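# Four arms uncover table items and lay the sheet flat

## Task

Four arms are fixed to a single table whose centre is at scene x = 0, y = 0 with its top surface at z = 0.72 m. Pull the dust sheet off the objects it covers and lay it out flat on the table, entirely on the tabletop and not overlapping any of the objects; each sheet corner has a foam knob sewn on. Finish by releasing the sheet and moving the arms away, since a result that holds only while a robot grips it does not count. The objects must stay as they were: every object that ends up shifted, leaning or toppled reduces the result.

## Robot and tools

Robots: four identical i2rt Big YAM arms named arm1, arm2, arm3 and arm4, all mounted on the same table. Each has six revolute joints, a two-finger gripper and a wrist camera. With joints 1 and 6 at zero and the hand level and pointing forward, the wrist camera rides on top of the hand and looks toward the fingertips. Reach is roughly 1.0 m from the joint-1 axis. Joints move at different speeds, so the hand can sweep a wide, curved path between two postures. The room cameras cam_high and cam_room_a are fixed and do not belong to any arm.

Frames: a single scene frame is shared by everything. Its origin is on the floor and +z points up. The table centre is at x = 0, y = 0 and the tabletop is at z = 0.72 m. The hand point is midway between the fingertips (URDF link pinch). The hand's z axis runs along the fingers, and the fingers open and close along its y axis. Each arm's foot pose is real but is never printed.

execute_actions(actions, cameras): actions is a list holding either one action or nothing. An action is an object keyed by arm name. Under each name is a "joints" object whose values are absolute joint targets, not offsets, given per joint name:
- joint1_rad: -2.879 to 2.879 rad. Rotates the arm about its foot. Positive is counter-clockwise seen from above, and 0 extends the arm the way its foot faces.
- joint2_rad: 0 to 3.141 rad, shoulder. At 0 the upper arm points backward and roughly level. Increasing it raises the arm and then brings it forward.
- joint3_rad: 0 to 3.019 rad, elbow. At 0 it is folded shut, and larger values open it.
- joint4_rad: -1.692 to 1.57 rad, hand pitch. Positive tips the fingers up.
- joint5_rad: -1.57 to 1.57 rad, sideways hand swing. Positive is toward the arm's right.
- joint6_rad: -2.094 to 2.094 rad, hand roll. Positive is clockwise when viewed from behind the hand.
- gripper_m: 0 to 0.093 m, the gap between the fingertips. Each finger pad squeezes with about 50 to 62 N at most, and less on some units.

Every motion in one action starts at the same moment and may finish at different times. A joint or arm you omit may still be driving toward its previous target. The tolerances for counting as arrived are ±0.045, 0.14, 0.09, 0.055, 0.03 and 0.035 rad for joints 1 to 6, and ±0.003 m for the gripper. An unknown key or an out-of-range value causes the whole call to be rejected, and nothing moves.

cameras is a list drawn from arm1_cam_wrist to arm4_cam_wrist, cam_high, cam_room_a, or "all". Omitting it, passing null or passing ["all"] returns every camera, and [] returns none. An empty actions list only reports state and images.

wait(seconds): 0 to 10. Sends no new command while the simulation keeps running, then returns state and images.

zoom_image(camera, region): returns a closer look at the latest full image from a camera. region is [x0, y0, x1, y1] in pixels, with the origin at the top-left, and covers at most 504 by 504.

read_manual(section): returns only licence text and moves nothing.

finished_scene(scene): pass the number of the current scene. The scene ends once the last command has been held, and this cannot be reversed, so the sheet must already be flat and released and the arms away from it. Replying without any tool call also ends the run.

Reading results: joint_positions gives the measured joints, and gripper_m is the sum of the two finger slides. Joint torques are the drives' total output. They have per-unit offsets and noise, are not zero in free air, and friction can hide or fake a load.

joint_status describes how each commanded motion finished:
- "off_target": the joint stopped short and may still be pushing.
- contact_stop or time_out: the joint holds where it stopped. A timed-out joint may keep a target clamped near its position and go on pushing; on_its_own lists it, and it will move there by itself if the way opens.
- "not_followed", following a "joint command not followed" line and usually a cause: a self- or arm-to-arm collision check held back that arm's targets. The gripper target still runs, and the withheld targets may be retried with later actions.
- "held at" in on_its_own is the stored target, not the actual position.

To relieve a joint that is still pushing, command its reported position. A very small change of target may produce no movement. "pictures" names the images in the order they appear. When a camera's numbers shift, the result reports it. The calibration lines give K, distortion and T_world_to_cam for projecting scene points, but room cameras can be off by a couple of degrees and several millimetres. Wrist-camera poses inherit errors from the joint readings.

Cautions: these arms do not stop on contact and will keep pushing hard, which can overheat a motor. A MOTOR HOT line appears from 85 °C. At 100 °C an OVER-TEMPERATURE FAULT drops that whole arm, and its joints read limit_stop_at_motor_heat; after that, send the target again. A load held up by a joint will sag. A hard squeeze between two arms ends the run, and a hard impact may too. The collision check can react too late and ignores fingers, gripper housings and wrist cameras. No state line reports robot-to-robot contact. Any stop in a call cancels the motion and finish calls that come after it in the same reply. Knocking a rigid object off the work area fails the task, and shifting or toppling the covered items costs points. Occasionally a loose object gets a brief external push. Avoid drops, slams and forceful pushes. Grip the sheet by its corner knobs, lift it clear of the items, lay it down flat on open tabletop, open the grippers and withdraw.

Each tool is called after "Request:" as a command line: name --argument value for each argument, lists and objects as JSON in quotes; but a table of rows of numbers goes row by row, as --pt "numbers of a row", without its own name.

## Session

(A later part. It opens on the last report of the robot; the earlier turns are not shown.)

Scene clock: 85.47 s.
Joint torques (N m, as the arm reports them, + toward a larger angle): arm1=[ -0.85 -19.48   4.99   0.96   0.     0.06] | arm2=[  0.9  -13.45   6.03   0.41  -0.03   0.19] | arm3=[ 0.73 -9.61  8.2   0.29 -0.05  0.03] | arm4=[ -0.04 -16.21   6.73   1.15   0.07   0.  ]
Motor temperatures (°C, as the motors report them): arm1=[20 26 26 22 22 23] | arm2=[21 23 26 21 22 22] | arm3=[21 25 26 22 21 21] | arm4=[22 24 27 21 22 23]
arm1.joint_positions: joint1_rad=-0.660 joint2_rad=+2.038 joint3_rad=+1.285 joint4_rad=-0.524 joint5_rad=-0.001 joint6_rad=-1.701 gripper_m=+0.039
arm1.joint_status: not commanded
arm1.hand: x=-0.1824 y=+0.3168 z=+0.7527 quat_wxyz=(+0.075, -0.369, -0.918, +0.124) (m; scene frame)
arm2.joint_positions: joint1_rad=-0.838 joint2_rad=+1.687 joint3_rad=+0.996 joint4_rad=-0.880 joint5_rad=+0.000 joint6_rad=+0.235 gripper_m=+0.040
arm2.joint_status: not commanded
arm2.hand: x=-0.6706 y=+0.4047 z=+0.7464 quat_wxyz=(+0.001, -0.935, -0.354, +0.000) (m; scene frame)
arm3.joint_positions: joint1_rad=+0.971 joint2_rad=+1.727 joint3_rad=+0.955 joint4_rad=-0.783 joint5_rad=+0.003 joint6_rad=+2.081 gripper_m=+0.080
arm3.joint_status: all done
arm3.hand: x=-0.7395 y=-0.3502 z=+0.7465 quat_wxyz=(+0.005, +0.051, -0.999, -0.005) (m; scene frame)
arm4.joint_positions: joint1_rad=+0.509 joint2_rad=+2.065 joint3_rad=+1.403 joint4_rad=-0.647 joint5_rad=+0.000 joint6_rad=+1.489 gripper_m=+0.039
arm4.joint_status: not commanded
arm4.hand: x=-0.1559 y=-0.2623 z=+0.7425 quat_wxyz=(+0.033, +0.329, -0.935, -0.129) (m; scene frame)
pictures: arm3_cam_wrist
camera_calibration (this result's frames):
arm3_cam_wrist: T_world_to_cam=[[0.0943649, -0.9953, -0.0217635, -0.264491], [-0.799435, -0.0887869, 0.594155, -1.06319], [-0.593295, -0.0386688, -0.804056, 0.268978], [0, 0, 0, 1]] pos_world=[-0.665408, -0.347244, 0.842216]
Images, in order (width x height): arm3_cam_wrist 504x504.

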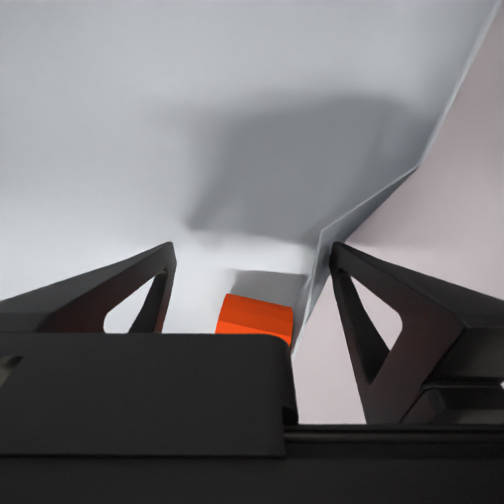

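Request:
execute_actions --actions '[{"arm3":{"joints":{"joint1_rad":1.07,"joint3_rad":1.165,"joint2_rad":1.64,"joint4_rad":-1.05}}}]' --cameras '["arm3_cam_wrist","cam_room_a"]'

Scene clock: 89.97 s.
Joint torques (N m, as the arm reports them, + toward a larger angle): arm1=[ -0.57 -19.44   4.87   1.01   0.     0.04] | arm2=[  0.92 -13.42   6.02   0.41  -0.03   0.19] | arm3=[ -0.67 -10.72   8.5   -0.75  -0.01   0.02] | arm4=[ -0.09 -15.98   6.78   1.08   0.07  -0.01]
Motor temperatures (°C, as the motors report them): arm1=[20 26 26 22 22 23] | arm2=[21 23 26 21 22 22] | arm3=[21 25 26 22 21 21] | arm4=[22 24 27 21 22 23]
arm1.joint_positions: joint1_rad=-0.660 joint2_rad=+2.038 joint3_rad=+1.285 joint4_rad=-0.524 joint5_rad=-0.001 joint6_rad=-1.701 gripper_m=+0.039
arm1.joint_status: not commanded
arm1.hand: x=-0.1824 y=+0.3168 z=+0.7527 quat_wxyz=(+0.075, -0.369, -0.918, +0.124) (m; scene frame)
arm2.joint_positions: joint1_rad=-0.838 joint2_rad=+1.687 joint3_rad=+0.996 joint4_rad=-0.880 joint5_rad=+0.000 joint6_rad=+0.235 gripper_m=+0.040
arm2.joint_status: not commanded
arm2.hand: x=-0.6706 y=+0.4047 z=+0.7464 quat_wxyz=(+0.001, -0.935, -0.354, +0.000) (m; scene frame)
arm3.joint_positions: joint1_rad=+1.072 joint2_rad=+1.624 joint3_rad=+1.153 joint4_rad=-1.036 joint5_rad=+0.002 joint6_rad=+2.081 gripper_m=+0.080
arm3.joint_status: all done
arm3.hand: x=-0.7992 y=-0.3455 z=+0.8510 quat_wxyz=(+0.019, +0.100, -0.995, -0.024) (m; scene frame)
arm4.joint_positions: joint1_rad=+0.509 joint2_rad=+2.065 joint3_rad=+1.403 joint4_rad=-0.647 joint5_rad=+0.000 joint6_rad=+1.489 gripper_m=+0.039
arm4.joint_status: not commanded
arm4.hand: x=-0.1559 y=-0.2623 z=+0.7425 quat_wxyz=(+0.033, +0.329, -0.935, -0.129) (m; scene frame)
pictures: arm3_cam_wrist, cam_room_a
camera_calibration (this result's frames):
arm3_cam_wrist: T_world_to_cam=[[0.191649, -0.979505, -0.0619691, -0.134484], [-0.767411, -0.188914, 0.612692, -1.19738], [-0.611842, -0.0698663, -0.787889, 0.278338], [0, 0, 0, 1]] pos_world=[-0.722812, -0.338483, 0.944592]
Images, in order (width x height): arm3_cam_wrist 504x504, cam_room_a 504x504.

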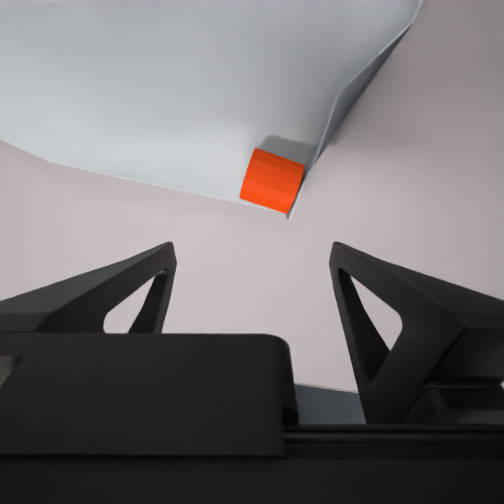

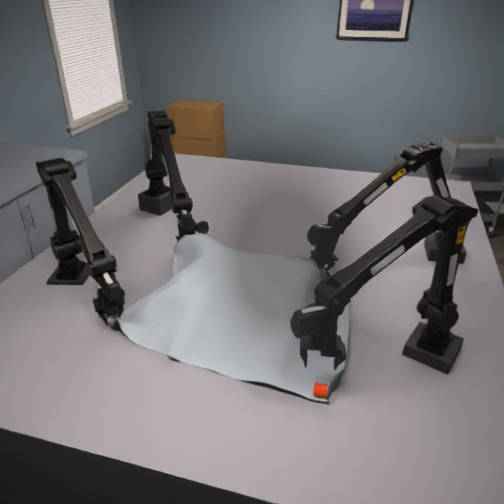

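Request:
execute_actions --actions '[{"arm3":{"joints":{"joint1_rad":1.112,"joint6_rad":0.81,"joint2_rad":1.7,"joint3_rad":1.09,"joint4_rad":-0.95}}}]' --cameras '["arm3_cam_wrist"]'

Request:
execute_actions --actions '[{"arm3":{"joints":{"joint2_rad":1.805,"joint3_rad":1.065,"joint4_rad":-0.82}}}]' --cameras '["arm3_cam_wrist"]'

Scene clock: 100.23 s.
Joint torques (N m, as the arm reports them, + toward a larger angle): arm1=[ -0.33 -19.46   4.94   1.04   0.01   0.06] | arm2=[  0.92 -13.43   6.04   0.42  -0.04   0.19] | arm3=[  0.09 -12.22   7.17   0.62   0.02  -0.19] | arm4=[ -0.24 -16.37   6.74   1.16   0.09  -0.02]
Motor temperatures (°C, as the motors report them): arm1=[20 26 26 22 22 23] | arm2=[21 23 26 21 22 22] | arm3=[21 25 27 22 21 21] | arm4=[22 25 27 21 22 23]
arm1.joint_positions: joint1_rad=-0.660 joint2_rad=+2.038 joint3_rad=+1.285 joint4_rad=-0.524 joint5_rad=-0.001 joint6_rad=-1.701 gripper_m=+0.039
arm1.joint_status: not commanded
arm1.hand: x=-0.1824 y=+0.3168 z=+0.7527 quat_wxyz=(+0.075, -0.369, -0.918, +0.124) (m; scene frame)
arm2.joint_positions: joint1_rad=-0.838 joint2_rad=+1.687 joint3_rad=+0.996 joint4_rad=-0.880 joint5_rad=+0.000 joint6_rad=+0.235 gripper_m=+0.040
arm2.joint_status: not commanded
arm2.hand: x=-0.6706 y=+0.4047 z=+0.7464 quat_wxyz=(+0.001, -0.935, -0.354, +0.000) (m; scene frame)
arm3.joint_positions: joint1_rad=+1.101 joint2_rad=+1.701 joint3_rad=+1.084 joint4_rad=-0.964 joint5_rad=+0.002 joint6_rad=+0.820 gripper_m=+0.080
arm3.joint_status: all done
arm3.hand: x=-0.7975 y=-0.3684 z=+0.7955 quat_wxyz=(+0.002, +0.679, -0.734, +0.006) (m; scene frame)
arm4.joint_positions: joint1_rad=+0.509 joint2_rad=+2.065 joint3_rad=+1.403 joint4_rad=-0.647 joint5_rad=+0.000 joint6_rad=+1.489 gripper_m=+0.039
arm4.joint_status: not commanded
arm4.hand: x=-0.1559 y=-0.2623 z=+0.7425 quat_wxyz=(+0.033, +0.329, -0.935, -0.129) (m; scene frame)
pictures: arm3_cam_wrist
camera_calibration (this result's frames):
arm3_cam_wrist: T_world_to_cam=[[0.996388, -0.0847635, -0.00505925, 0.765422], [-0.0650334, -0.800059, 0.596386, -0.8184], [-0.0545994, -0.593903, -0.802682, 0.497158], [0, 0, 0, 1]] pos_world=[-0.788736, -0.294626, 0.891014]
Images, in order (width x height): arm3_cam_wrist 504x504.

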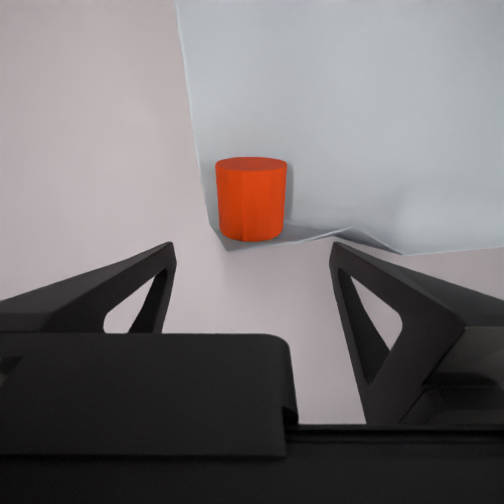

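Scene clock: 101.13 s.
Joint torques (N m, as the arm reports them, + toward a larger angle): arm1=[ -0.91 -19.14   4.9    1.11   0.01   0.06] | arm2=[  0.9  -13.44   6.02   0.42  -0.03   0.19] | arm3=[  0.8  -12.44   6.3    0.53  -0.03  -0.18] | arm4=[ -0.2  -16.     6.67   1.09   0.06  -0.01]
Motor temperatures (°C, as the motors report them): arm1=[20 26 26 22 22 23] | arm2=[21 23 26 21 22 22] | arm3=[21 25 27 22 21 21] | arm4=[22 25 27 21 22 23]
arm1.joint_positions: joint1_rad=-0.660 joint2_rad=+2.038 joint3_rad=+1.285 joint4_rad=-0.524 joint5_rad=-0.001 joint6_rad=-1.701 gripper_m=+0.039
arm1.joint_status: not commanded
arm1.hand: x=-0.1824 y=+0.3168 z=+0.7527 quat_wxyz=(+0.075, -0.369, -0.918, +0.124) (m; scene frame)
arm2.joint_positions: joint1_rad=-0.838 joint2_rad=+1.687 joint3_rad=+0.996 joint4_rad=-0.880 joint5_rad=+0.000 joint6_rad=+0.235 gripper_m=+0.040
arm2.joint_status: not commanded
arm2.hand: x=-0.6706 y=+0.4047 z=+0.7464 quat_wxyz=(+0.001, -0.935, -0.354, +0.000) (m; scene frame)
arm3.joint_positions: joint1_rad=+1.101 joint2_rad=+1.806 joint3_rad=+1.062 joint4_rad=-0.835 joint5_rad=+0.002 joint6_rad=+0.819 gripper_m=+0.080
arm3.joint_status: all done
arm3.hand: x=-0.8030 y=-0.3629 z=+0.7435 quat_wxyz=(+0.002, +0.679, -0.734, +0.005) (m; scene frame)
arm4.joint_positions: joint1_rad=+0.509 joint2_rad=+2.065 joint3_rad=+1.403 joint4_rad=-0.647 joint5_rad=+0.000 joint6_rad=+1.489 gripper_m=+0.039
arm4.joint_status: not commanded
arm4.hand: x=-0.1559 y=-0.2623 z=+0.7425 quat_wxyz=(+0.033, +0.329, -0.935, -0.129) (m; scene frame)
pictures: arm3_cam_wrist
camera_calibration (this result's frames):
arm3_cam_wrist: T_world_to_cam=[[0.996408, -0.0843873, -0.00702623, 0.772717], [-0.0636644, -0.801255, 0.594926, -0.78159], [-0.055834, -0.592342, -0.80375, 0.458821], [0, 0, 0, 1]] pos_world=[-0.794083, -0.289267, 0.839194]
Images, in order (width x height): arm3_cam_wrist 504x504.

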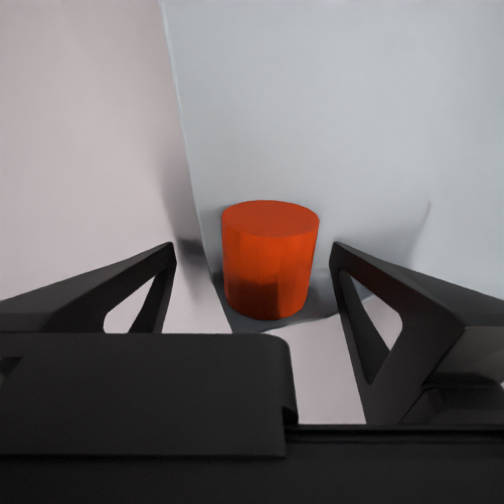

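Request:
execute_actions --actions '[{"arm3":{"joints":{"gripper_m":0.025}}}]' --cameras '[]'

Request:
execute_actions --actions '[{"arm1":{"joints":{"joint1_rad":-0.63,"joint2_rad":1.675,"joint3_rad":1.2,"joint4_rad":-0.826}},"arm2":{"joints":{"joint2_rad":1.49,"joint3_rad":1.24,"joint4_rad":-1.3}},"arm3":{"joints":{"joint2_rad":1.59,"joint3_rad":1.28,"joint4_rad":-1.236}},"arm4":{"joints":{"joint1_rad":0.53,"joint2_rad":1.695,"joint3_rad":1.32,"joint4_rad":-0.927}}}]' --cameras '["cam_high","cam_room_a"]'

Request:
execute_actions --actions '[{"arm1":{"joints":{"joint1_rad":-0.562,"joint2_rad":1.4,"joint3_rad":1.45,"joint4_rad":-1.327}},"arm2":{"joints":{"joint1_rad":-0.895,"joint2_rad":1.272,"joint3_rad":1.53,"joint4_rad":-1.536}},"arm3":{"joints":{"joint2_rad":1.375,"joint3_rad":1.55,"joint4_rad":-1.452}},"arm4":{"joints":{"joint1_rad":0.575,"joint2_rad":1.445,"joint3_rad":1.585,"joint4_rad":-1.415}}}]'

Scene clock: 120.03 s.
Joint torques (N m, as the arm reports them, + toward a larger angle): arm1=[ -0.26 -19.33   4.83   1.08   0.     0.07] | arm2=[  0.86 -13.39   6.03   0.41  -0.03   0.19] | arm3=[  0.23 -13.92   6.19   0.41  -0.06  -0.17] | arm4=[ -0.12 -16.35   6.71   1.11   0.06  -0.01]
Motor temperatures (°C, as the motors report them): arm1=[20 26 26 22 22 23] | arm2=[21 24 26 21 22 22] | arm3=[21 26 26 22 21 21] | arm4=[22 25 27 21 22 23]
arm1.joint_positions: joint1_rad=-0.660 joint2_rad=+2.038 joint3_rad=+1.285 joint4_rad=-0.524 joint5_rad=-0.001 joint6_rad=-1.701 gripper_m=+0.039
arm1.joint_status: not commanded
arm1.hand: x=-0.1824 y=+0.3168 z=+0.7527 quat_wxyz=(+0.075, -0.369, -0.918, +0.124) (m; scene frame)
arm2.joint_positions: joint1_rad=-0.838 joint2_rad=+1.687 joint3_rad=+0.996 joint4_rad=-0.880 joint5_rad=+0.000 joint6_rad=+0.235 gripper_m=+0.040
arm2.joint_status: not commanded
arm2.hand: x=-0.6706 y=+0.4047 z=+0.7464 quat_wxyz=(+0.001, -0.935, -0.354, +0.000) (m; scene frame)
arm3.joint_positions: joint1_rad=+1.101 joint2_rad=+1.806 joint3_rad=+1.062 joint4_rad=-0.835 joint5_rad=+0.002 joint6_rad=+0.819 gripper_m=+0.038
arm3.joint_status: gripper_m off_target (ended at +0.038, target +0.025)
arm3.hand: x=-0.8030 y=-0.3629 z=+0.7435 quat_wxyz=(+0.002, +0.679, -0.734, +0.005) (m; scene frame)
arm4.joint_positions: joint1_rad=+0.509 joint2_rad=+2.065 joint3_rad=+1.403 joint4_rad=-0.647 joint5_rad=+0.000 joint6_rad=+1.489 gripper_m=+0.039
arm4.joint_status: not commanded
arm4.hand: x=-0.1559 y=-0.2623 z=+0.7425 quat_wxyz=(+0.033, +0.329, -0.935, -0.129) (m; scene frame)
pictures: none
No camera images: the call's "cameras" was empty. Leave "cameras" out to get every camera's image.

Scene clock: 121.40 s.
Joint torques (N m, as the arm reports them, + toward a larger angle): arm1=[ -0.44 -17.14   7.1    0.17   0.06   0.04] | arm2=[  0.93 -13.21   9.24  -0.18  -0.03   0.18] | arm3=[  0.55 -11.93   9.54  -0.56  -0.19  -0.14] | arm4=[  1.1  -13.02   8.37   0.45   0.11  -0.08]
Motor temperatures (°C, as the motors report them): arm1=[20 26 26 22 22 23] | arm2=[21 24 26 21 22 22] | arm3=[21 26 26 22 21 21] | arm4=[22 25 28 21 22 23]
arm1.joint_positions: joint1_rad=-0.628 joint2_rad=+1.668 joint3_rad=+1.197 joint4_rad=-0.815 joint5_rad=-0.002 joint6_rad=-1.700 gripper_m=+0.039
arm1.joint_status: all done
arm1.hand: x=-0.1185 y=+0.3441 z=+0.9031 quat_wxyz=(+0.070, -0.355, -0.924, +0.121) (m; scene frame)
arm2.joint_positions: joint1_rad=-0.838 joint2_rad=+1.486 joint3_rad=+1.222 joint4_rad=-1.292 joint5_rad=+0.000 joint6_rad=+0.236 gripper_m=+0.040
arm2.joint_status: all done
arm2.hand: x=-0.6720 y=+0.4025 z=+0.9053 quat_wxyz=(-0.004, -0.935, -0.353, +0.007) (m; scene frame)
arm3.joint_positions: joint1_rad=+1.101 joint2_rad=+1.583 joint3_rad=+1.264 joint4_rad=-1.223 joint5_rad=+0.006 joint6_rad=+0.816 gripper_m=+0.038
arm3.joint_status: all done
arm3.hand: x=-0.8079 y=-0.3551 z=+0.9074 quat_wxyz=(+0.000, +0.680, -0.733, -0.013) (m; scene frame)
arm4.joint_positions: joint1_rad=+0.528 joint2_rad=+1.684 joint3_rad=+1.309 joint4_rad=-0.916 joint5_rad=-0.001 joint6_rad=+1.496 gripper_m=+0.039
arm4.joint_status: all done
arm4.hand: x=-0.1248 y=-0.3279 z=+0.9054 quat_wxyz=(+0.037, +0.335, -0.931, -0.137) (m; scene frame)
pictures: cam_high, cam_room_a
Images, in order (width x height): cam_high 504x504, cam_room_a 504x504.

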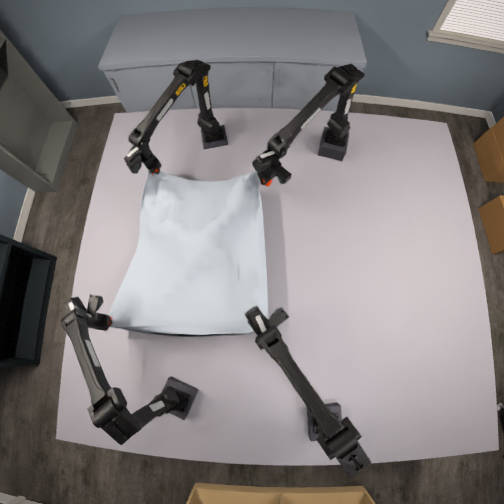

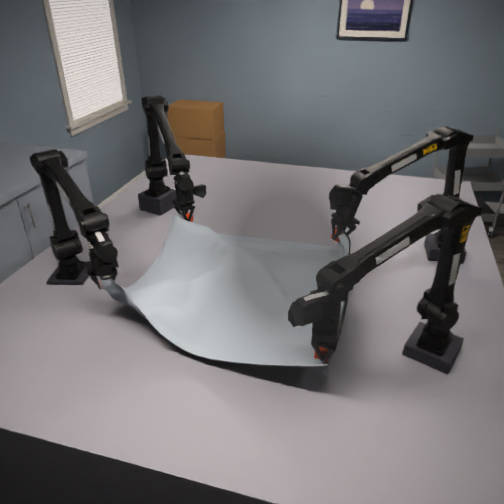

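Scene clock: 122.90 s.
Joint torques (N m, as the arm reports them, + toward a larger angle): arm1=[ -0.87 -14.86   8.7   -0.07   0.17   0.04] | arm2=[ -0.13 -11.19   9.99   0.3    0.11   0.17] | arm3=[ 0.53 -9.15  9.12  0.25 -0.16 -0.24] | arm4=[  1.81 -12.08   9.24   0.03   0.02  -0.13]
Motor temperatures (°C, as the motors report them): arm1=[20 26 26 22 22 23] | arm2=[21 24 26 21 22 22] | arm3=[21 26 26 22 21 21] | arm4=[22 25 28 21 22 23]
arm1.joint_positions: joint1_rad=-0.554 joint2_rad=+1.408 joint3_rad=+1.436 joint4_rad=-1.309 joint5_rad=-0.004 joint6_rad=-1.700 gripper_m=+0.039
arm1.joint_status: all done
arm1.hand: x=-0.0508 y=+0.3521 z=+1.1015 quat_wxyz=(+0.066, -0.320, -0.937, +0.126) (m; scene frame)
arm2.joint_positions: joint1_rad=-0.889 joint2_rad=+1.279 joint3_rad=+1.511 joint4_rad=-1.530 joint5_rad=-0.004 joint6_rad=+0.236 gripper_m=+0.040
arm2.joint_status: all done
arm2.hand: x=-0.6803 y=+0.4261 z=+1.1006 quat_wxyz=(-0.075, -0.935, -0.327, +0.114) (m; scene frame)
arm3.joint_positions: joint1_rad=+1.101 joint2_rad=+1.373 joint3_rad=+1.542 joint4_rad=-1.445 joint5_rad=+0.006 joint6_rad=+0.815 gripper_m=+0.038
arm3.joint_status: all done
arm3.hand: x=-0.8059 y=-0.3553 z=+1.1090 quat_wxyz=(-0.001, +0.673, -0.726, -0.146) (m; scene frame)
arm4.joint_positions: joint1_rad=+0.565 joint2_rad=+1.456 joint3_rad=+1.569 joint4_rad=-1.390 joint5_rad=+0.001 joint6_rad=+1.501 gripper_m=+0.039
arm4.joint_status: all done
arm4.hand: x=-0.1053 y=-0.3877 z=+1.1047 quat_wxyz=(+0.041, +0.349, -0.925, -0.143) (m; scene frame)
pictures: arm1_cam_wrist, arm2_cam_wrist, arm3_cam_wrist, arm4_cam_wrist, cam_high, cam_room_a
camera_calibration (this result's frames):
arm1_cam_wrist: T_world_to_cam=[[-0.585876, -0.76226, 0.275152, -0.0636648], [-0.508229, 0.610057, 0.607894, -0.90568], [-0.631232, 0.21631, -0.74482, 0.836341], [0, 0, 0, 1]] pos_world=[0.0303325, 0.323079, 1.191]
arm2_cam_wrist: T_world_to_cam=[[-0.613613, 0.786208, -0.0731906, -0.672138], [0.72057, 0.595457, 0.355261, -0.151418], [0.322891, 0.165253, -0.931898, 1.29661], [0, 0, 0, 1]] pos_world=[-0.721988, 0.404334, 1.21291]
arm3_cam_wrist: T_world_to_cam=[[0.973453, -0.0565817, -0.221782, 1.00835], [0.0383516, -0.914943, 0.401757, -0.737141], [-0.22565, -0.399598, -0.888484, 0.782527], [0, 0, 0, 1]] pos_world=[-0.776736, -0.304691, 1.21505]
arm4_cam_wrist: T_world_to_cam=[[0.634655, -0.706522, -0.313113, 0.133616], [-0.495102, -0.682828, 0.537233, -0.906362], [-0.593369, -0.185935, -0.783161, 0.857381], [0, 0, 0, 1]] pos_world=[-0.024798, -0.36507, 1.20023]
Images, in order (width x height): arm1_cam_wrist 504x504, arm2_cam_wrist 504x504, arm3_cam_wrist 504x504, arm4_cam_wrist 504x504, cam_high 504x504, cam_room_a 504x504.

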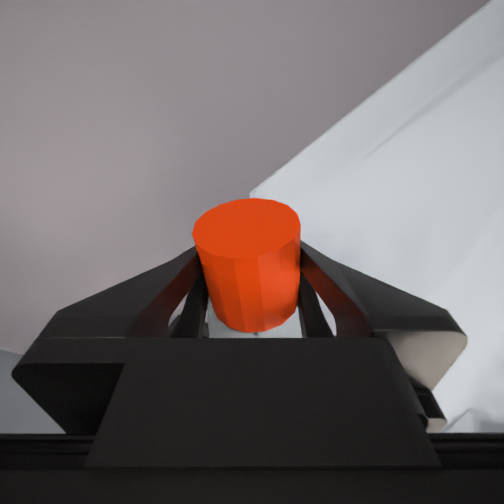

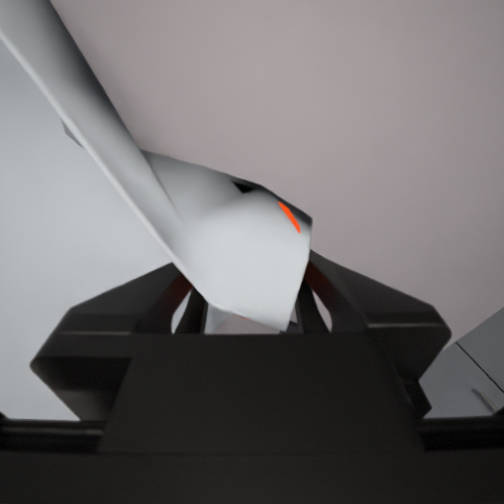

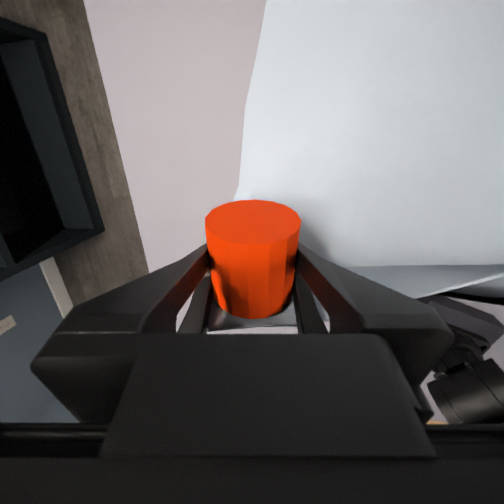

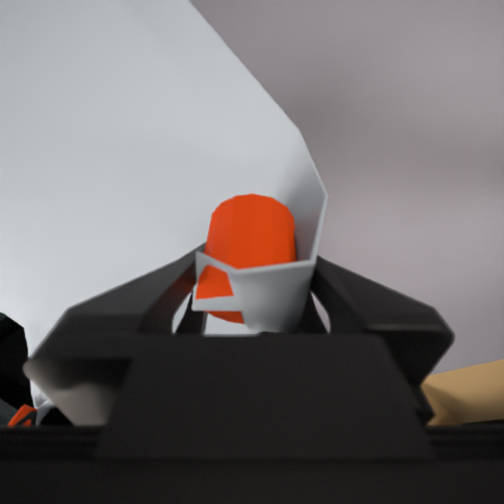

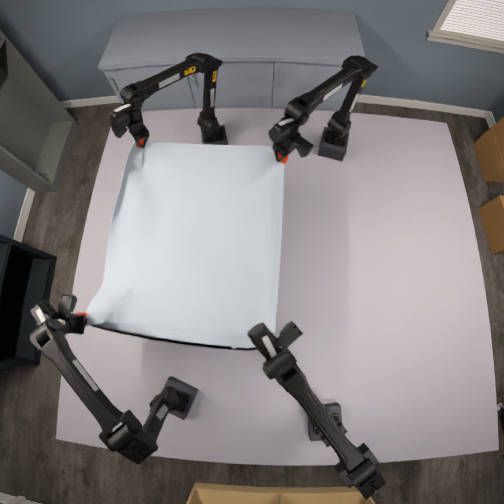

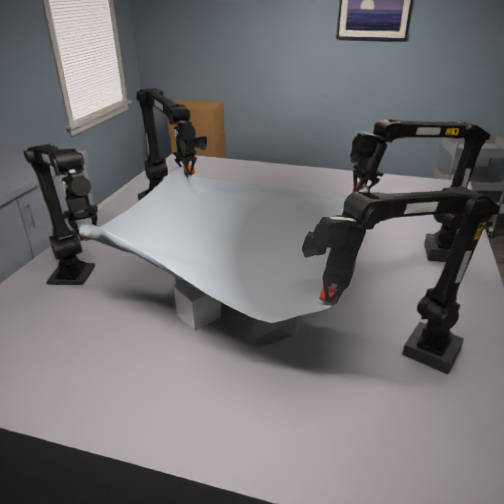

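Request:
execute_actions --actions '[{"arm1":{"joints":{"joint1_rad":-0.61,"joint2_rad":1.29,"joint3_rad":1.42,"joint4_rad":-1.317}},"arm2":{"joints":{"joint1_rad":-1.007,"joint2_rad":1.34,"joint3_rad":1.685,"joint4_rad":-1.51,"joint6_rad":1.55}},"arm3":{"joints":{"joint2_rad":1.285,"joint3_rad":1.54,"joint4_rad":-1.445,"joint6_rad":1.5}},"arm4":{"joints":{"joint1_rad":0.585,"joint2_rad":1.375,"joint3_rad":1.585,"joint4_rad":-1.4,"joint6_rad":-0.1}}}]'

Scene clock: 136.97 s.
Joint torques (N m, as the arm reports them, + toward a larger angle): arm1=[ -0.03 -12.82   7.2    0.11  -0.06   0.05] | arm2=[ -2.04 -10.97  12.89   1.15   1.14   0.23] | arm3=[ 0.78 -6.48  9.15  0.76 -0.45  0.01] | arm4=[  1.59 -12.76   9.35  -0.12   0.1   -0.57]
Motor temperatures (°C, as the motors report them): arm1=[20 25 28 22 22 23] | arm2=[21 23 28 21 22 22] | arm3=[21 26 27 22 21 21] | arm4=[22 24 29 21 22 23]
arm1.joint_positions: joint1_rad=-0.612 joint2_rad=+1.295 joint3_rad=+1.434 joint4_rad=-1.297 joint5_rad=+0.001 joint6_rad=-1.700 gripper_m=+0.039
arm1.joint_status: all done
arm1.hand: x=-0.0563 y=+0.3849 z=+1.1527 quat_wxyz=(+0.100, -0.344, -0.917, +0.177) (m; scene frame)
arm2.joint_positions: joint1_rad=-0.981 joint2_rad=+1.333 joint3_rad=+1.623 joint4_rad=-1.528 joint5_rad=-0.032 joint6_rad=+1.527 gripper_m=+0.039
arm2.joint_status: all done
arm2.hand: x=-0.7256 y=+0.4266 z=+1.1285 quat_wxyz=(-0.159, -0.925, +0.341, +0.050) (m; scene frame)
arm3.joint_positions: joint1_rad=+1.101 joint2_rad=+1.270 joint3_rad=+1.533 joint4_rad=-1.445 joint5_rad=+0.013 joint6_rad=+1.483 gripper_m=+0.038
arm3.joint_status: all done
arm3.hand: x=-0.7878 y=-0.3731 z=+1.1492 quat_wxyz=(+0.058, +0.394, -0.899, -0.183) (m; scene frame)
arm4.joint_positions: joint1_rad=+0.578 joint2_rad=+1.405 joint3_rad=+1.569 joint4_rad=-1.363 joint5_rad=-0.003 joint6_rad=-0.054 gripper_m=+0.039
arm4.joint_status: joint6_rad time_out (moved -1.555 of -1.601); the others done
arm4.on_its_own: joint6_rad reads -0.054 and still pushes toward -0.100 since a time_out
arm4.hand: x=-0.1084 y=-0.3955 z=+1.1310 quat_wxyz=(-0.086, +0.895, -0.405, -0.166) (m; scene frame)
pictures: arm1_cam_wrist, arm2_cam_wrist, arm3_cam_wrist, arm4_cam_wrist, cam_high, cam_room_a
camera_calibration (this result's frames):
arm1_cam_wrist: T_world_to_cam=[[-0.597779, -0.700548, 0.389735, -0.212471], [-0.41378, 0.686022, 0.598464, -0.972628], [-0.68662, 0.196484, -0.699962, 0.816653], [0, 0, 0, 1]] pos_world=[0.031265, 0.357939, 1.23652]
arm2_cam_wrist: T_world_to_cam=[[0.629001, 0.704034, -0.329687, 0.527855], [0.726426, -0.38124, 0.571806, 0.0475389], [0.276881, -0.599159, -0.751229, 1.4259], [0, 0, 0, 1]] pos_world=[-0.761361, 0.500839, 1.21802]
arm3_cam_wrist: T_world_to_cam=[[0.679261, -0.62434, -0.385751, 0.74348], [-0.405762, -0.757468, 0.511468, -1.18738], [-0.611524, -0.190897, -0.767852, 0.450416], [0, 0, 0, 1]] pos_world=[-0.711373, -0.349237, 1.23996]
arm4_cam_wrist: T_world_to_cam=[[0.745885, 0.666069, 0.00277039, 0.335922], [0.644549, -0.722823, 0.249165, -0.493886], [0.167963, -0.184062, -0.968457, 1.1675], [0, 0, 0, 1]] pos_world=[-0.128323, -0.365847, 1.2528]
Images, in order (width x height): arm1_cam_wrist 504x504, arm2_cam_wrist 504x504, arm3_cam_wrist 504x504, arm4_cam_wrist 504x504, cam_high 504x504, cam_room_a 504x504.

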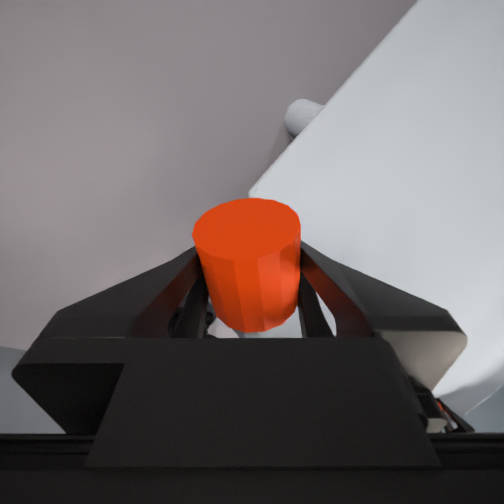

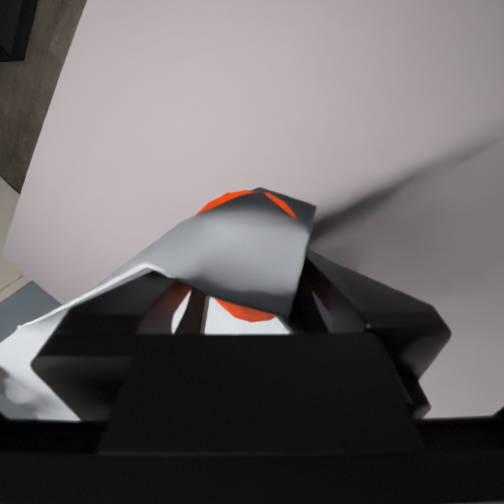

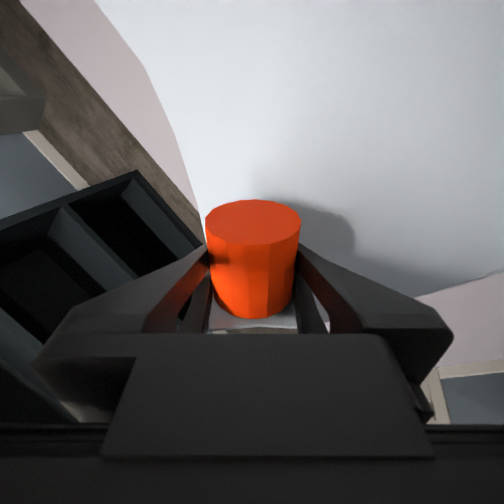

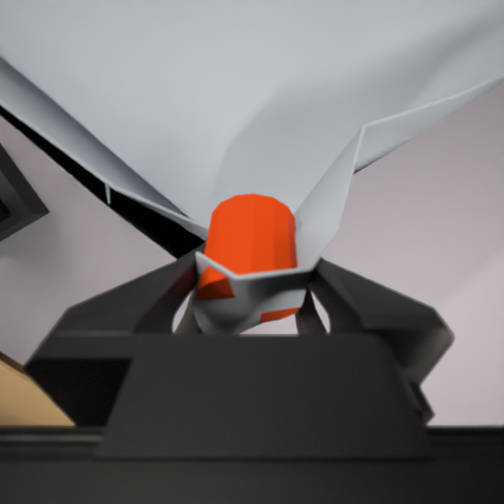

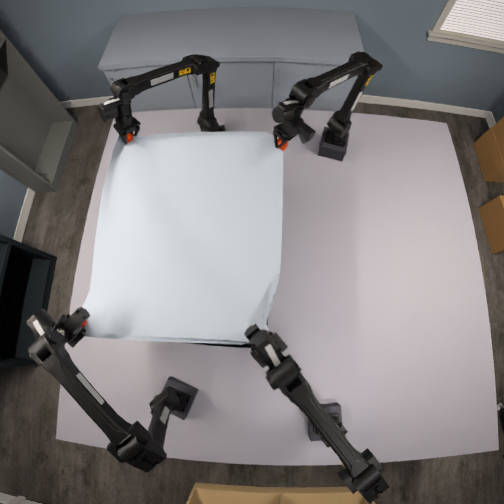

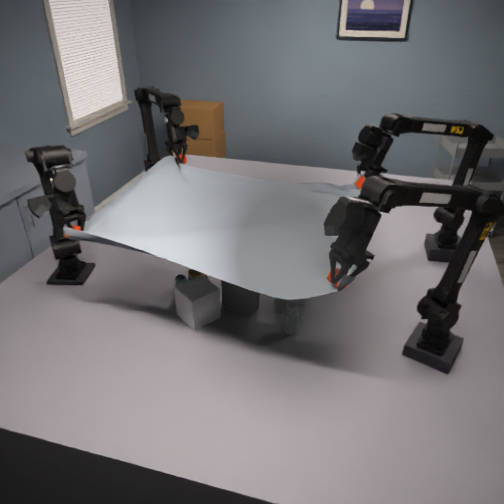

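Request:
execute_actions --actions '[{"arm1":{"joints":{"joint1_rad":-0.39,"joint2_rad":1.08,"joint3_rad":1.19,"joint4_rad":-1.31}},"arm2":{"joints":{"joint1_rad":-0.649,"joint2_rad":1.198,"joint3_rad":1.485,"joint4_rad":-1.48,"joint6_rad":1.75}},"arm3":{"joints":{"joint1_rad":0.658,"joint2_rad":0.98,"joint3_rad":1.26,"joint4_rad":-1.47,"joint6_rad":1.07}},"arm4":{"joints":{"joint1_rad":0.21,"joint2_rad":1.21,"joint3_rad":1.38,"joint4_rad":-1.36,"joint6_rad":-0.4}}}]' --cameras '["cam_room_a"]'

Request:
execute_actions --actions '[{"arm1":{"joints":{"joint1_rad":0.04,"joint2_rad":0.903,"joint3_rad":1.085,"joint4_rad":-1.38}},"arm2":{"joints":{"joint1_rad":-0.242,"joint2_rad":1.109,"joint3_rad":1.42,"joint4_rad":-1.5,"joint6_rad":2.05}},"arm3":{"joints":{"joint1_rad":0.15,"joint2_rad":0.958,"joint3_rad":1.25,"joint4_rad":-1.48,"joint6_rad":0.57}},"arm4":{"joints":{"joint1_rad":-0.18,"joint2_rad":1.162,"joint3_rad":1.345,"joint4_rad":-1.37,"joint6_rad":-0.8}}}]' --cameras '["cam_room_a"]'

Request:
execute_actions --actions '[{"arm1":{"joints":{"joint1_rad":0.553,"joint2_rad":0.925,"joint3_rad":1.12,"joint4_rad":-1.37}},"arm2":{"joints":{"joint1_rad":0.17,"joint2_rad":1.175,"joint3_rad":1.51,"joint4_rad":-1.48}},"arm3":{"joints":{"joint1_rad":-0.275,"joint2_rad":1.115,"joint3_rad":1.38,"joint4_rad":-1.42,"joint6_rad":0.15}},"arm4":{"joints":{"joint1_rad":-0.55,"joint2_rad":1.265,"joint3_rad":1.47,"joint4_rad":-1.35,"joint6_rad":-1.2}}}]' --cameras '[]'

Request:
execute_actions --actions '[{"arm1":{"joints":{"joint1_rad":0.946,"joint2_rad":1.135,"joint3_rad":1.275,"joint4_rad":-1.29,"joint6_rad":-1.55}},"arm2":{"joints":{"joint1_rad":0.479,"joint2_rad":1.39,"joint3_rad":1.7,"joint4_rad":-1.46}},"arm3":{"joints":{"joint1_rad":-0.54,"joint2_rad":1.4,"joint3_rad":1.63,"joint4_rad":-1.385,"joint6_rad":-0.12}},"arm4":{"joints":{"joint1_rad":-0.823,"joint2_rad":1.495,"joint3_rad":1.705,"joint4_rad":-1.35,"joint6_rad":-1.5}}}]'

Scene clock: 156.27 s.
Joint torques (N m, as the arm reports them, + toward a larger angle): arm1=[-0.51 -7.54  6.97  0.35 -0.2   0.09] | arm2=[-0.37 -8.35  7.66  1.02  0.58  0.17] | arm3=[-0.09 -1.78  8.47  0.35 -0.36 -0.12] | arm4=[-0.09 -9.07  7.97  0.17  0.21 -0.37]
Motor temperatures (°C, as the motors report them): arm1=[20 25 27 22 22 23] | arm2=[22 23 30 21 23 22] | arm3=[21 25 28 22 21 21] | arm4=[22 24 29 21 22 23]
arm1.joint_positions: joint1_rad=-0.388 joint2_rad=+1.074 joint3_rad=+1.207 joint4_rad=-1.296 joint5_rad=+0.003 joint6_rad=-1.700 gripper_m=+0.039
arm1.joint_status: all done
arm1.hand: x=+0.0688 y=+0.3840 z=+1.1317 quat_wxyz=(+0.079, -0.239, -0.950, +0.183) (m; scene frame)
arm2.joint_positions: joint1_rad=-0.640 joint2_rad=+1.193 joint3_rad=+1.494 joint4_rad=-1.493 joint5_rad=-0.016 joint6_rad=+1.733 gripper_m=+0.039
arm2.joint_status: all done
arm2.hand: x=-0.5839 y=+0.3859 z=+1.1293 quat_wxyz=(-0.188, -0.942, +0.278, +0.017) (m; scene frame)
arm3.joint_positions: joint1_rad=+0.663 joint2_rad=+0.974 joint3_rad=+1.261 joint4_rad=-1.463 joint5_rad=+0.011 joint6_rad=+1.075 gripper_m=+0.038
arm3.joint_status: all done
arm3.hand: x=-0.5901 y=-0.3850 z=+1.1276 quat_wxyz=(-0.022, +0.380, -0.904, -0.193) (m; scene frame)
arm4.joint_positions: joint1_rad=+0.224 joint2_rad=+1.227 joint3_rad=+1.383 joint4_rad=-1.337 joint5_rad=-0.006 joint6_rad=-0.374 gripper_m=+0.039
arm4.joint_status: all done
arm4.hand: x=+0.0639 y=-0.3748 z=+1.1241 quat_wxyz=(-0.142, +0.886, -0.419, -0.136) (m; scene frame)
pictures: cam_room_a
Images, in order (width x height): cam_room_a 504x504.

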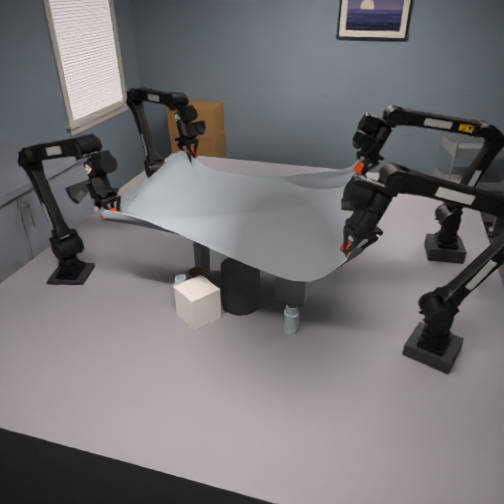

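Scene clock: 157.77 s.
Joint torques (N m, as the arm reports them, + toward a larger angle): arm1=[ 0.19 -4.08  7.4   0.32 -0.14  0.07] | arm2=[ 0.09 -7.62  7.95  0.38  0.44  0.17] | arm3=[-0.46 -3.72  8.51  0.01 -0.41 -0.18] | arm4=[-0.96 -9.65  8.11  0.43  0.67 -0.33]
Motor temperatures (°C, as the motors report them): arm1=[20 25 28 22 22 23] | arm2=[22 23 30 21 23 22] | arm3=[21 25 28 22 21 21] | arm4=[22 24 29 21 22 23]
arm1.joint_positions: joint1_rad=+0.036 joint2_rad=+0.897 joint3_rad=+1.094 joint4_rad=-1.368 joint5_rad=+0.002 joint6_rad=-1.700 gripper_m=+0.039
arm1.joint_status: all done
arm1.hand: x=+0.2276 y=+0.3868 z=+1.1279 quat_wxyz=(+0.036, -0.034, -0.980, +0.191) (m; scene frame)
arm2.joint_positions: joint1_rad=-0.238 joint2_rad=+1.112 joint3_rad=+1.424 joint4_rad=-1.494 joint5_rad=-0.012 joint6_rad=+2.034 gripper_m=+0.039
arm2.joint_status: all done
arm2.hand: x=-0.4272 y=+0.3822 z=+1.1267 quat_wxyz=(-0.187, -0.954, +0.230, -0.049) (m; scene frame)
arm3.joint_positions: joint1_rad=+0.153 joint2_rad=+0.965 joint3_rad=+1.251 joint4_rad=-1.467 joint5_rad=+0.011 joint6_rad=+0.574 gripper_m=+0.038
arm3.joint_status: all done
arm3.hand: x=-0.4266 y=-0.3825 z=+1.1249 quat_wxyz=(-0.112, +0.377, -0.906, -0.155) (m; scene frame)
arm4.joint_positions: joint1_rad=-0.154 joint2_rad=+1.192 joint3_rad=+1.347 joint4_rad=-1.354 joint5_rad=-0.016 joint6_rad=-0.775 gripper_m=+0.039
arm4.joint_status: all done
arm4.hand: x=+0.2207 y=-0.3723 z=+1.1197 quat_wxyz=(-0.172, +0.893, -0.409, -0.075) (m; scene frame)
pictures: cam_room_a
Images, in order (width x height): cam_room_a 504x504.

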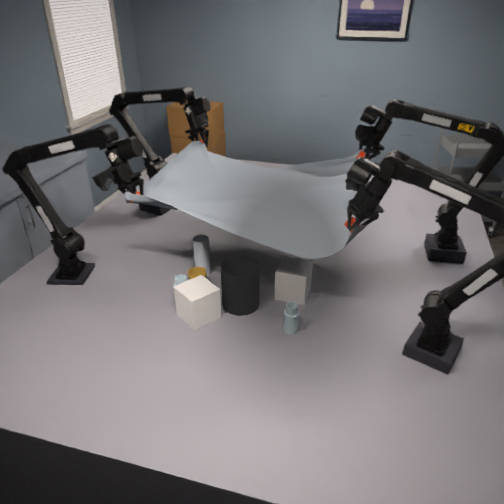

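Scene clock: 159.20 s.
Joint torques (N m, as the arm reports them, + toward a larger angle): arm1=[-0.24 -5.01  9.62  0.79 -0.09  0.07] | arm2=[  0.16 -10.08  12.58   0.43   0.25   0.16] | arm3=[ 1.12 -6.73 11.71  0.88 -0.36 -0.14] | arm4=[-0.81 -9.06 12.75  1.08  0.8  -0.4 ]
Motor temperatures (°C, as the motors report them): arm1=[20 25 28 22 22 23] | arm2=[22 23 30 21 23 22] | arm3=[21 25 28 22 21 21] | arm4=[22 24 29 21 22 23]
arm1.joint_positions: joint1_rad=+0.548 joint2_rad=+0.924 joint3_rad=+1.094 joint4_rad=-1.368 joint5_rad=+0.001 joint6_rad=-1.700 gripper_m=+0.039
arm1.joint_status: all done
arm1.hand: x=+0.3855 y=+0.3906 z=+1.1198 quat_wxyz=(-0.016, +0.215, -0.960, +0.180) (m; scene frame)
arm2.joint_positions: joint1_rad=+0.173 joint2_rad=+1.190 joint3_rad=+1.453 joint4_rad=-1.476 joint5_rad=-0.007 joint6_rad=+2.034 gripper_m=+0.039
arm2.joint_status: all done
arm2.hand: x=-0.2687 y=+0.3867 z=+1.1129 quat_wxyz=(-0.160, -0.984, +0.031, -0.077) (m; scene frame)
arm3.joint_positions: joint1_rad=-0.280 joint2_rad=+1.127 joint3_rad=+1.341 joint4_rad=-1.424 joint5_rad=+0.009 joint6_rad=+0.152 gripper_m=+0.038
arm3.joint_status: all done
arm3.hand: x=-0.2661 y=-0.3931 z=+1.1165 quat_wxyz=(-0.154, +0.373, -0.911, -0.087) (m; scene frame)
arm4.joint_positions: joint1_rad=-0.525 joint2_rad=+1.270 joint3_rad=+1.408 joint4_rad=-1.354 joint5_rad=-0.020 joint6_rad=-1.171 gripper_m=+0.039
arm4.joint_status: all done
arm4.hand: x=+0.3789 y=-0.3848 z=+1.1162 quat_wxyz=(-0.179, +0.899, -0.399, -0.008) (m; scene frame)
pictures: none
No camera images: the call's "cameras" was empty. Leave "cameras" out to get every camera's image.

Scene clock: 160.50 s.
Joint torques (N m, as the arm reports them, + toward a larger angle): arm1=[ 0.13 -9.94 11.65  1.07 -0.14  0.06] | arm2=[ -0.54 -14.41  12.03   0.41   0.17   0.16] | arm3=[  0.82 -11.64  12.14   0.4   -0.28  -0.13] | arm4=[  0.15 -12.29  13.18   1.04   0.81  -0.39]
Motor temperatures (°C, as the motors report them): arm1=[20 25 28 22 22 23] | arm2=[22 23 30 21 23 22] | arm3=[21 25 28 22 21 21] | arm4=[22 24 30 21 22 23]
arm1.joint_positions: joint1_rad=+0.948 joint2_rad=+1.143 joint3_rad=+1.218 joint4_rad=-1.295 joint5_rad=+0.002 joint6_rad=-1.561 gripper_m=+0.039
arm1.joint_status: all done
arm1.hand: x=+0.5451 y=+0.3921 z=+1.1105 quat_wxyz=(-0.061, +0.338, -0.926, +0.158) (m; scene frame)
arm2.joint_positions: joint1_rad=+0.489 joint2_rad=+1.407 joint3_rad=+1.649 joint4_rad=-1.456 joint5_rad=-0.004 joint6_rad=+2.034 gripper_m=+0.039
arm2.joint_status: all done
arm2.hand: x=-0.1071 y=+0.3887 z=+1.1130 quat_wxyz=(-0.146, -0.976, -0.124, -0.100) (m; scene frame)
arm3.joint_positions: joint1_rad=-0.555 joint2_rad=+1.413 joint3_rad=+1.589 joint4_rad=-1.380 joint5_rad=+0.007 joint6_rad=-0.120 gripper_m=+0.038
arm3.joint_status: all done
arm3.hand: x=-0.1026 y=-0.3976 z=+1.1160 quat_wxyz=(-0.175, +0.371, -0.911, -0.043) (m; scene frame)
arm4.joint_positions: joint1_rad=-0.809 joint2_rad=+1.506 joint3_rad=+1.638 joint4_rad=-1.355 joint5_rad=-0.020 joint6_rad=-1.470 gripper_m=+0.039
arm4.joint_status: all done
arm4.hand: x=+0.5419 y=-0.3849 z=+1.1135 quat_wxyz=(-0.170, +0.903, -0.392, +0.042) (m; scene frame)
pictures: arm1_cam_wrist, arm2_cam_wrist, arm3_cam_wrist, arm4_cam_wrist, cam_high, cam_room_a
camera_calibration (this result's frames):
arm1_cam_wrist: T_world_to_cam=[[0.605662, -0.723548, 0.331138, -0.413443], [-0.74334, -0.365979, 0.559916, -0.0685013], [-0.283936, -0.585268, -0.759501, 1.35184], [0, 0, 0, 1]] pos_world=[0.583322, 0.466972, 1.20198]
arm2_cam_wrist: T_world_to_cam=[[-0.192992, 0.931049, -0.30968, -0.0381354], [0.635071, 0.359115, 0.683901, -0.829685], [0.747956, -0.0646809, -0.660589, 0.962125], [0, 0, 0, 1]] pos_world=[-0.200078, 0.39569, 1.19118]
arm3_cam_wrist: T_world_to_cam=[[0.690721, -0.722098, 0.0384454, -0.261128], [-0.703765, -0.659063, 0.265239, -0.627677], [-0.166191, -0.210263, -0.963416, 1.09548], [0, 0, 0, 1]] pos_world=[-0.0793116, -0.371899, 1.23193]
arm4_cam_wrist: T_world_to_cam=[[0.694991, 0.643428, 0.320917, -0.491481], [0.44568, -0.735741, 0.509955, -1.08858], [0.564231, -0.211388, -0.798097, 0.628411], [0, 0, 0, 1]] pos_world=[0.472166, -0.351845, 1.21439]
Images, in order (width x height): arm1_cam_wrist 504x504, arm2_cam_wrist 504x504, arm3_cam_wrist 504x504, arm4_cam_wrist 504x504, cam_high 504x504, cam_room_a 504x504.

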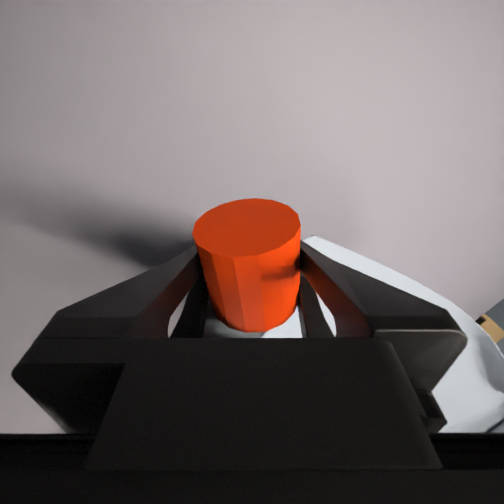

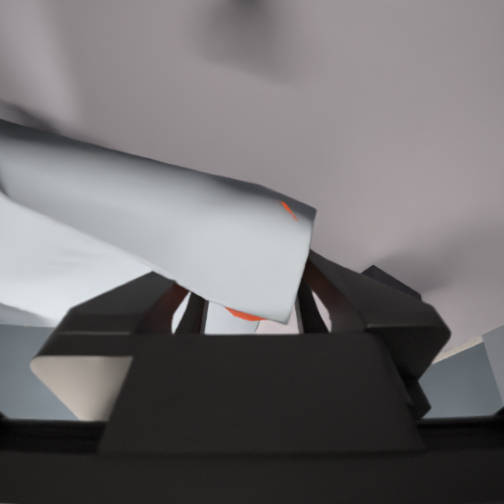

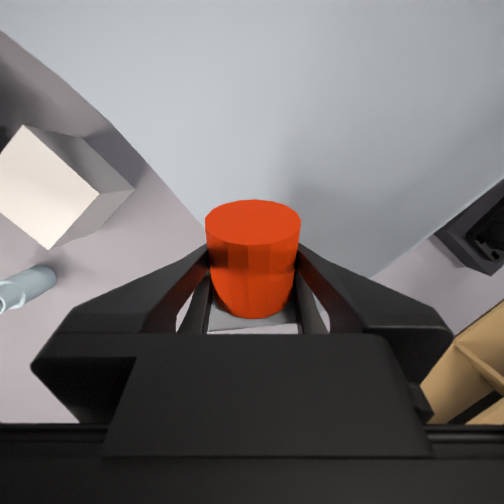

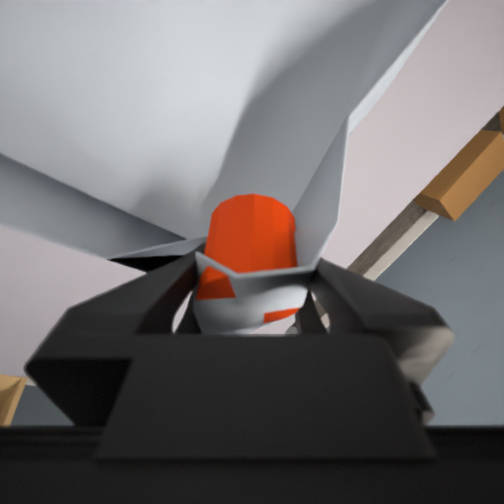

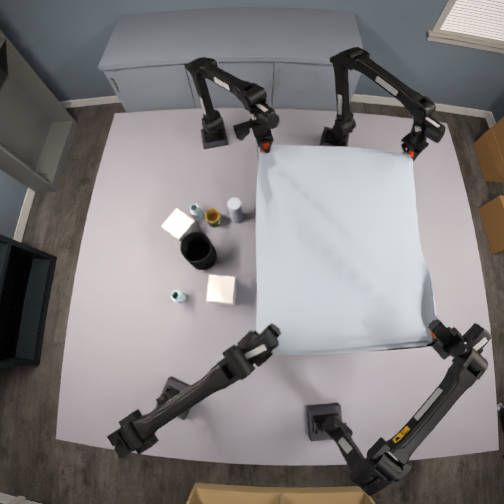

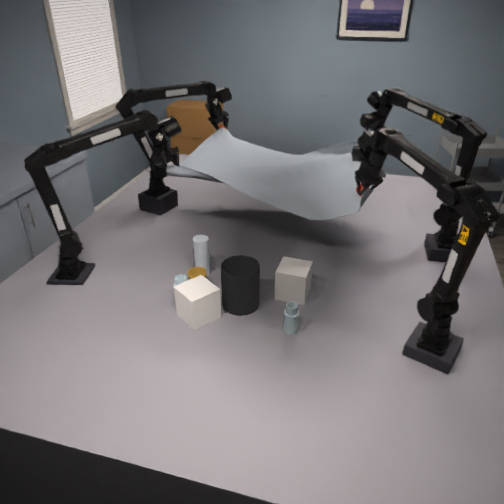

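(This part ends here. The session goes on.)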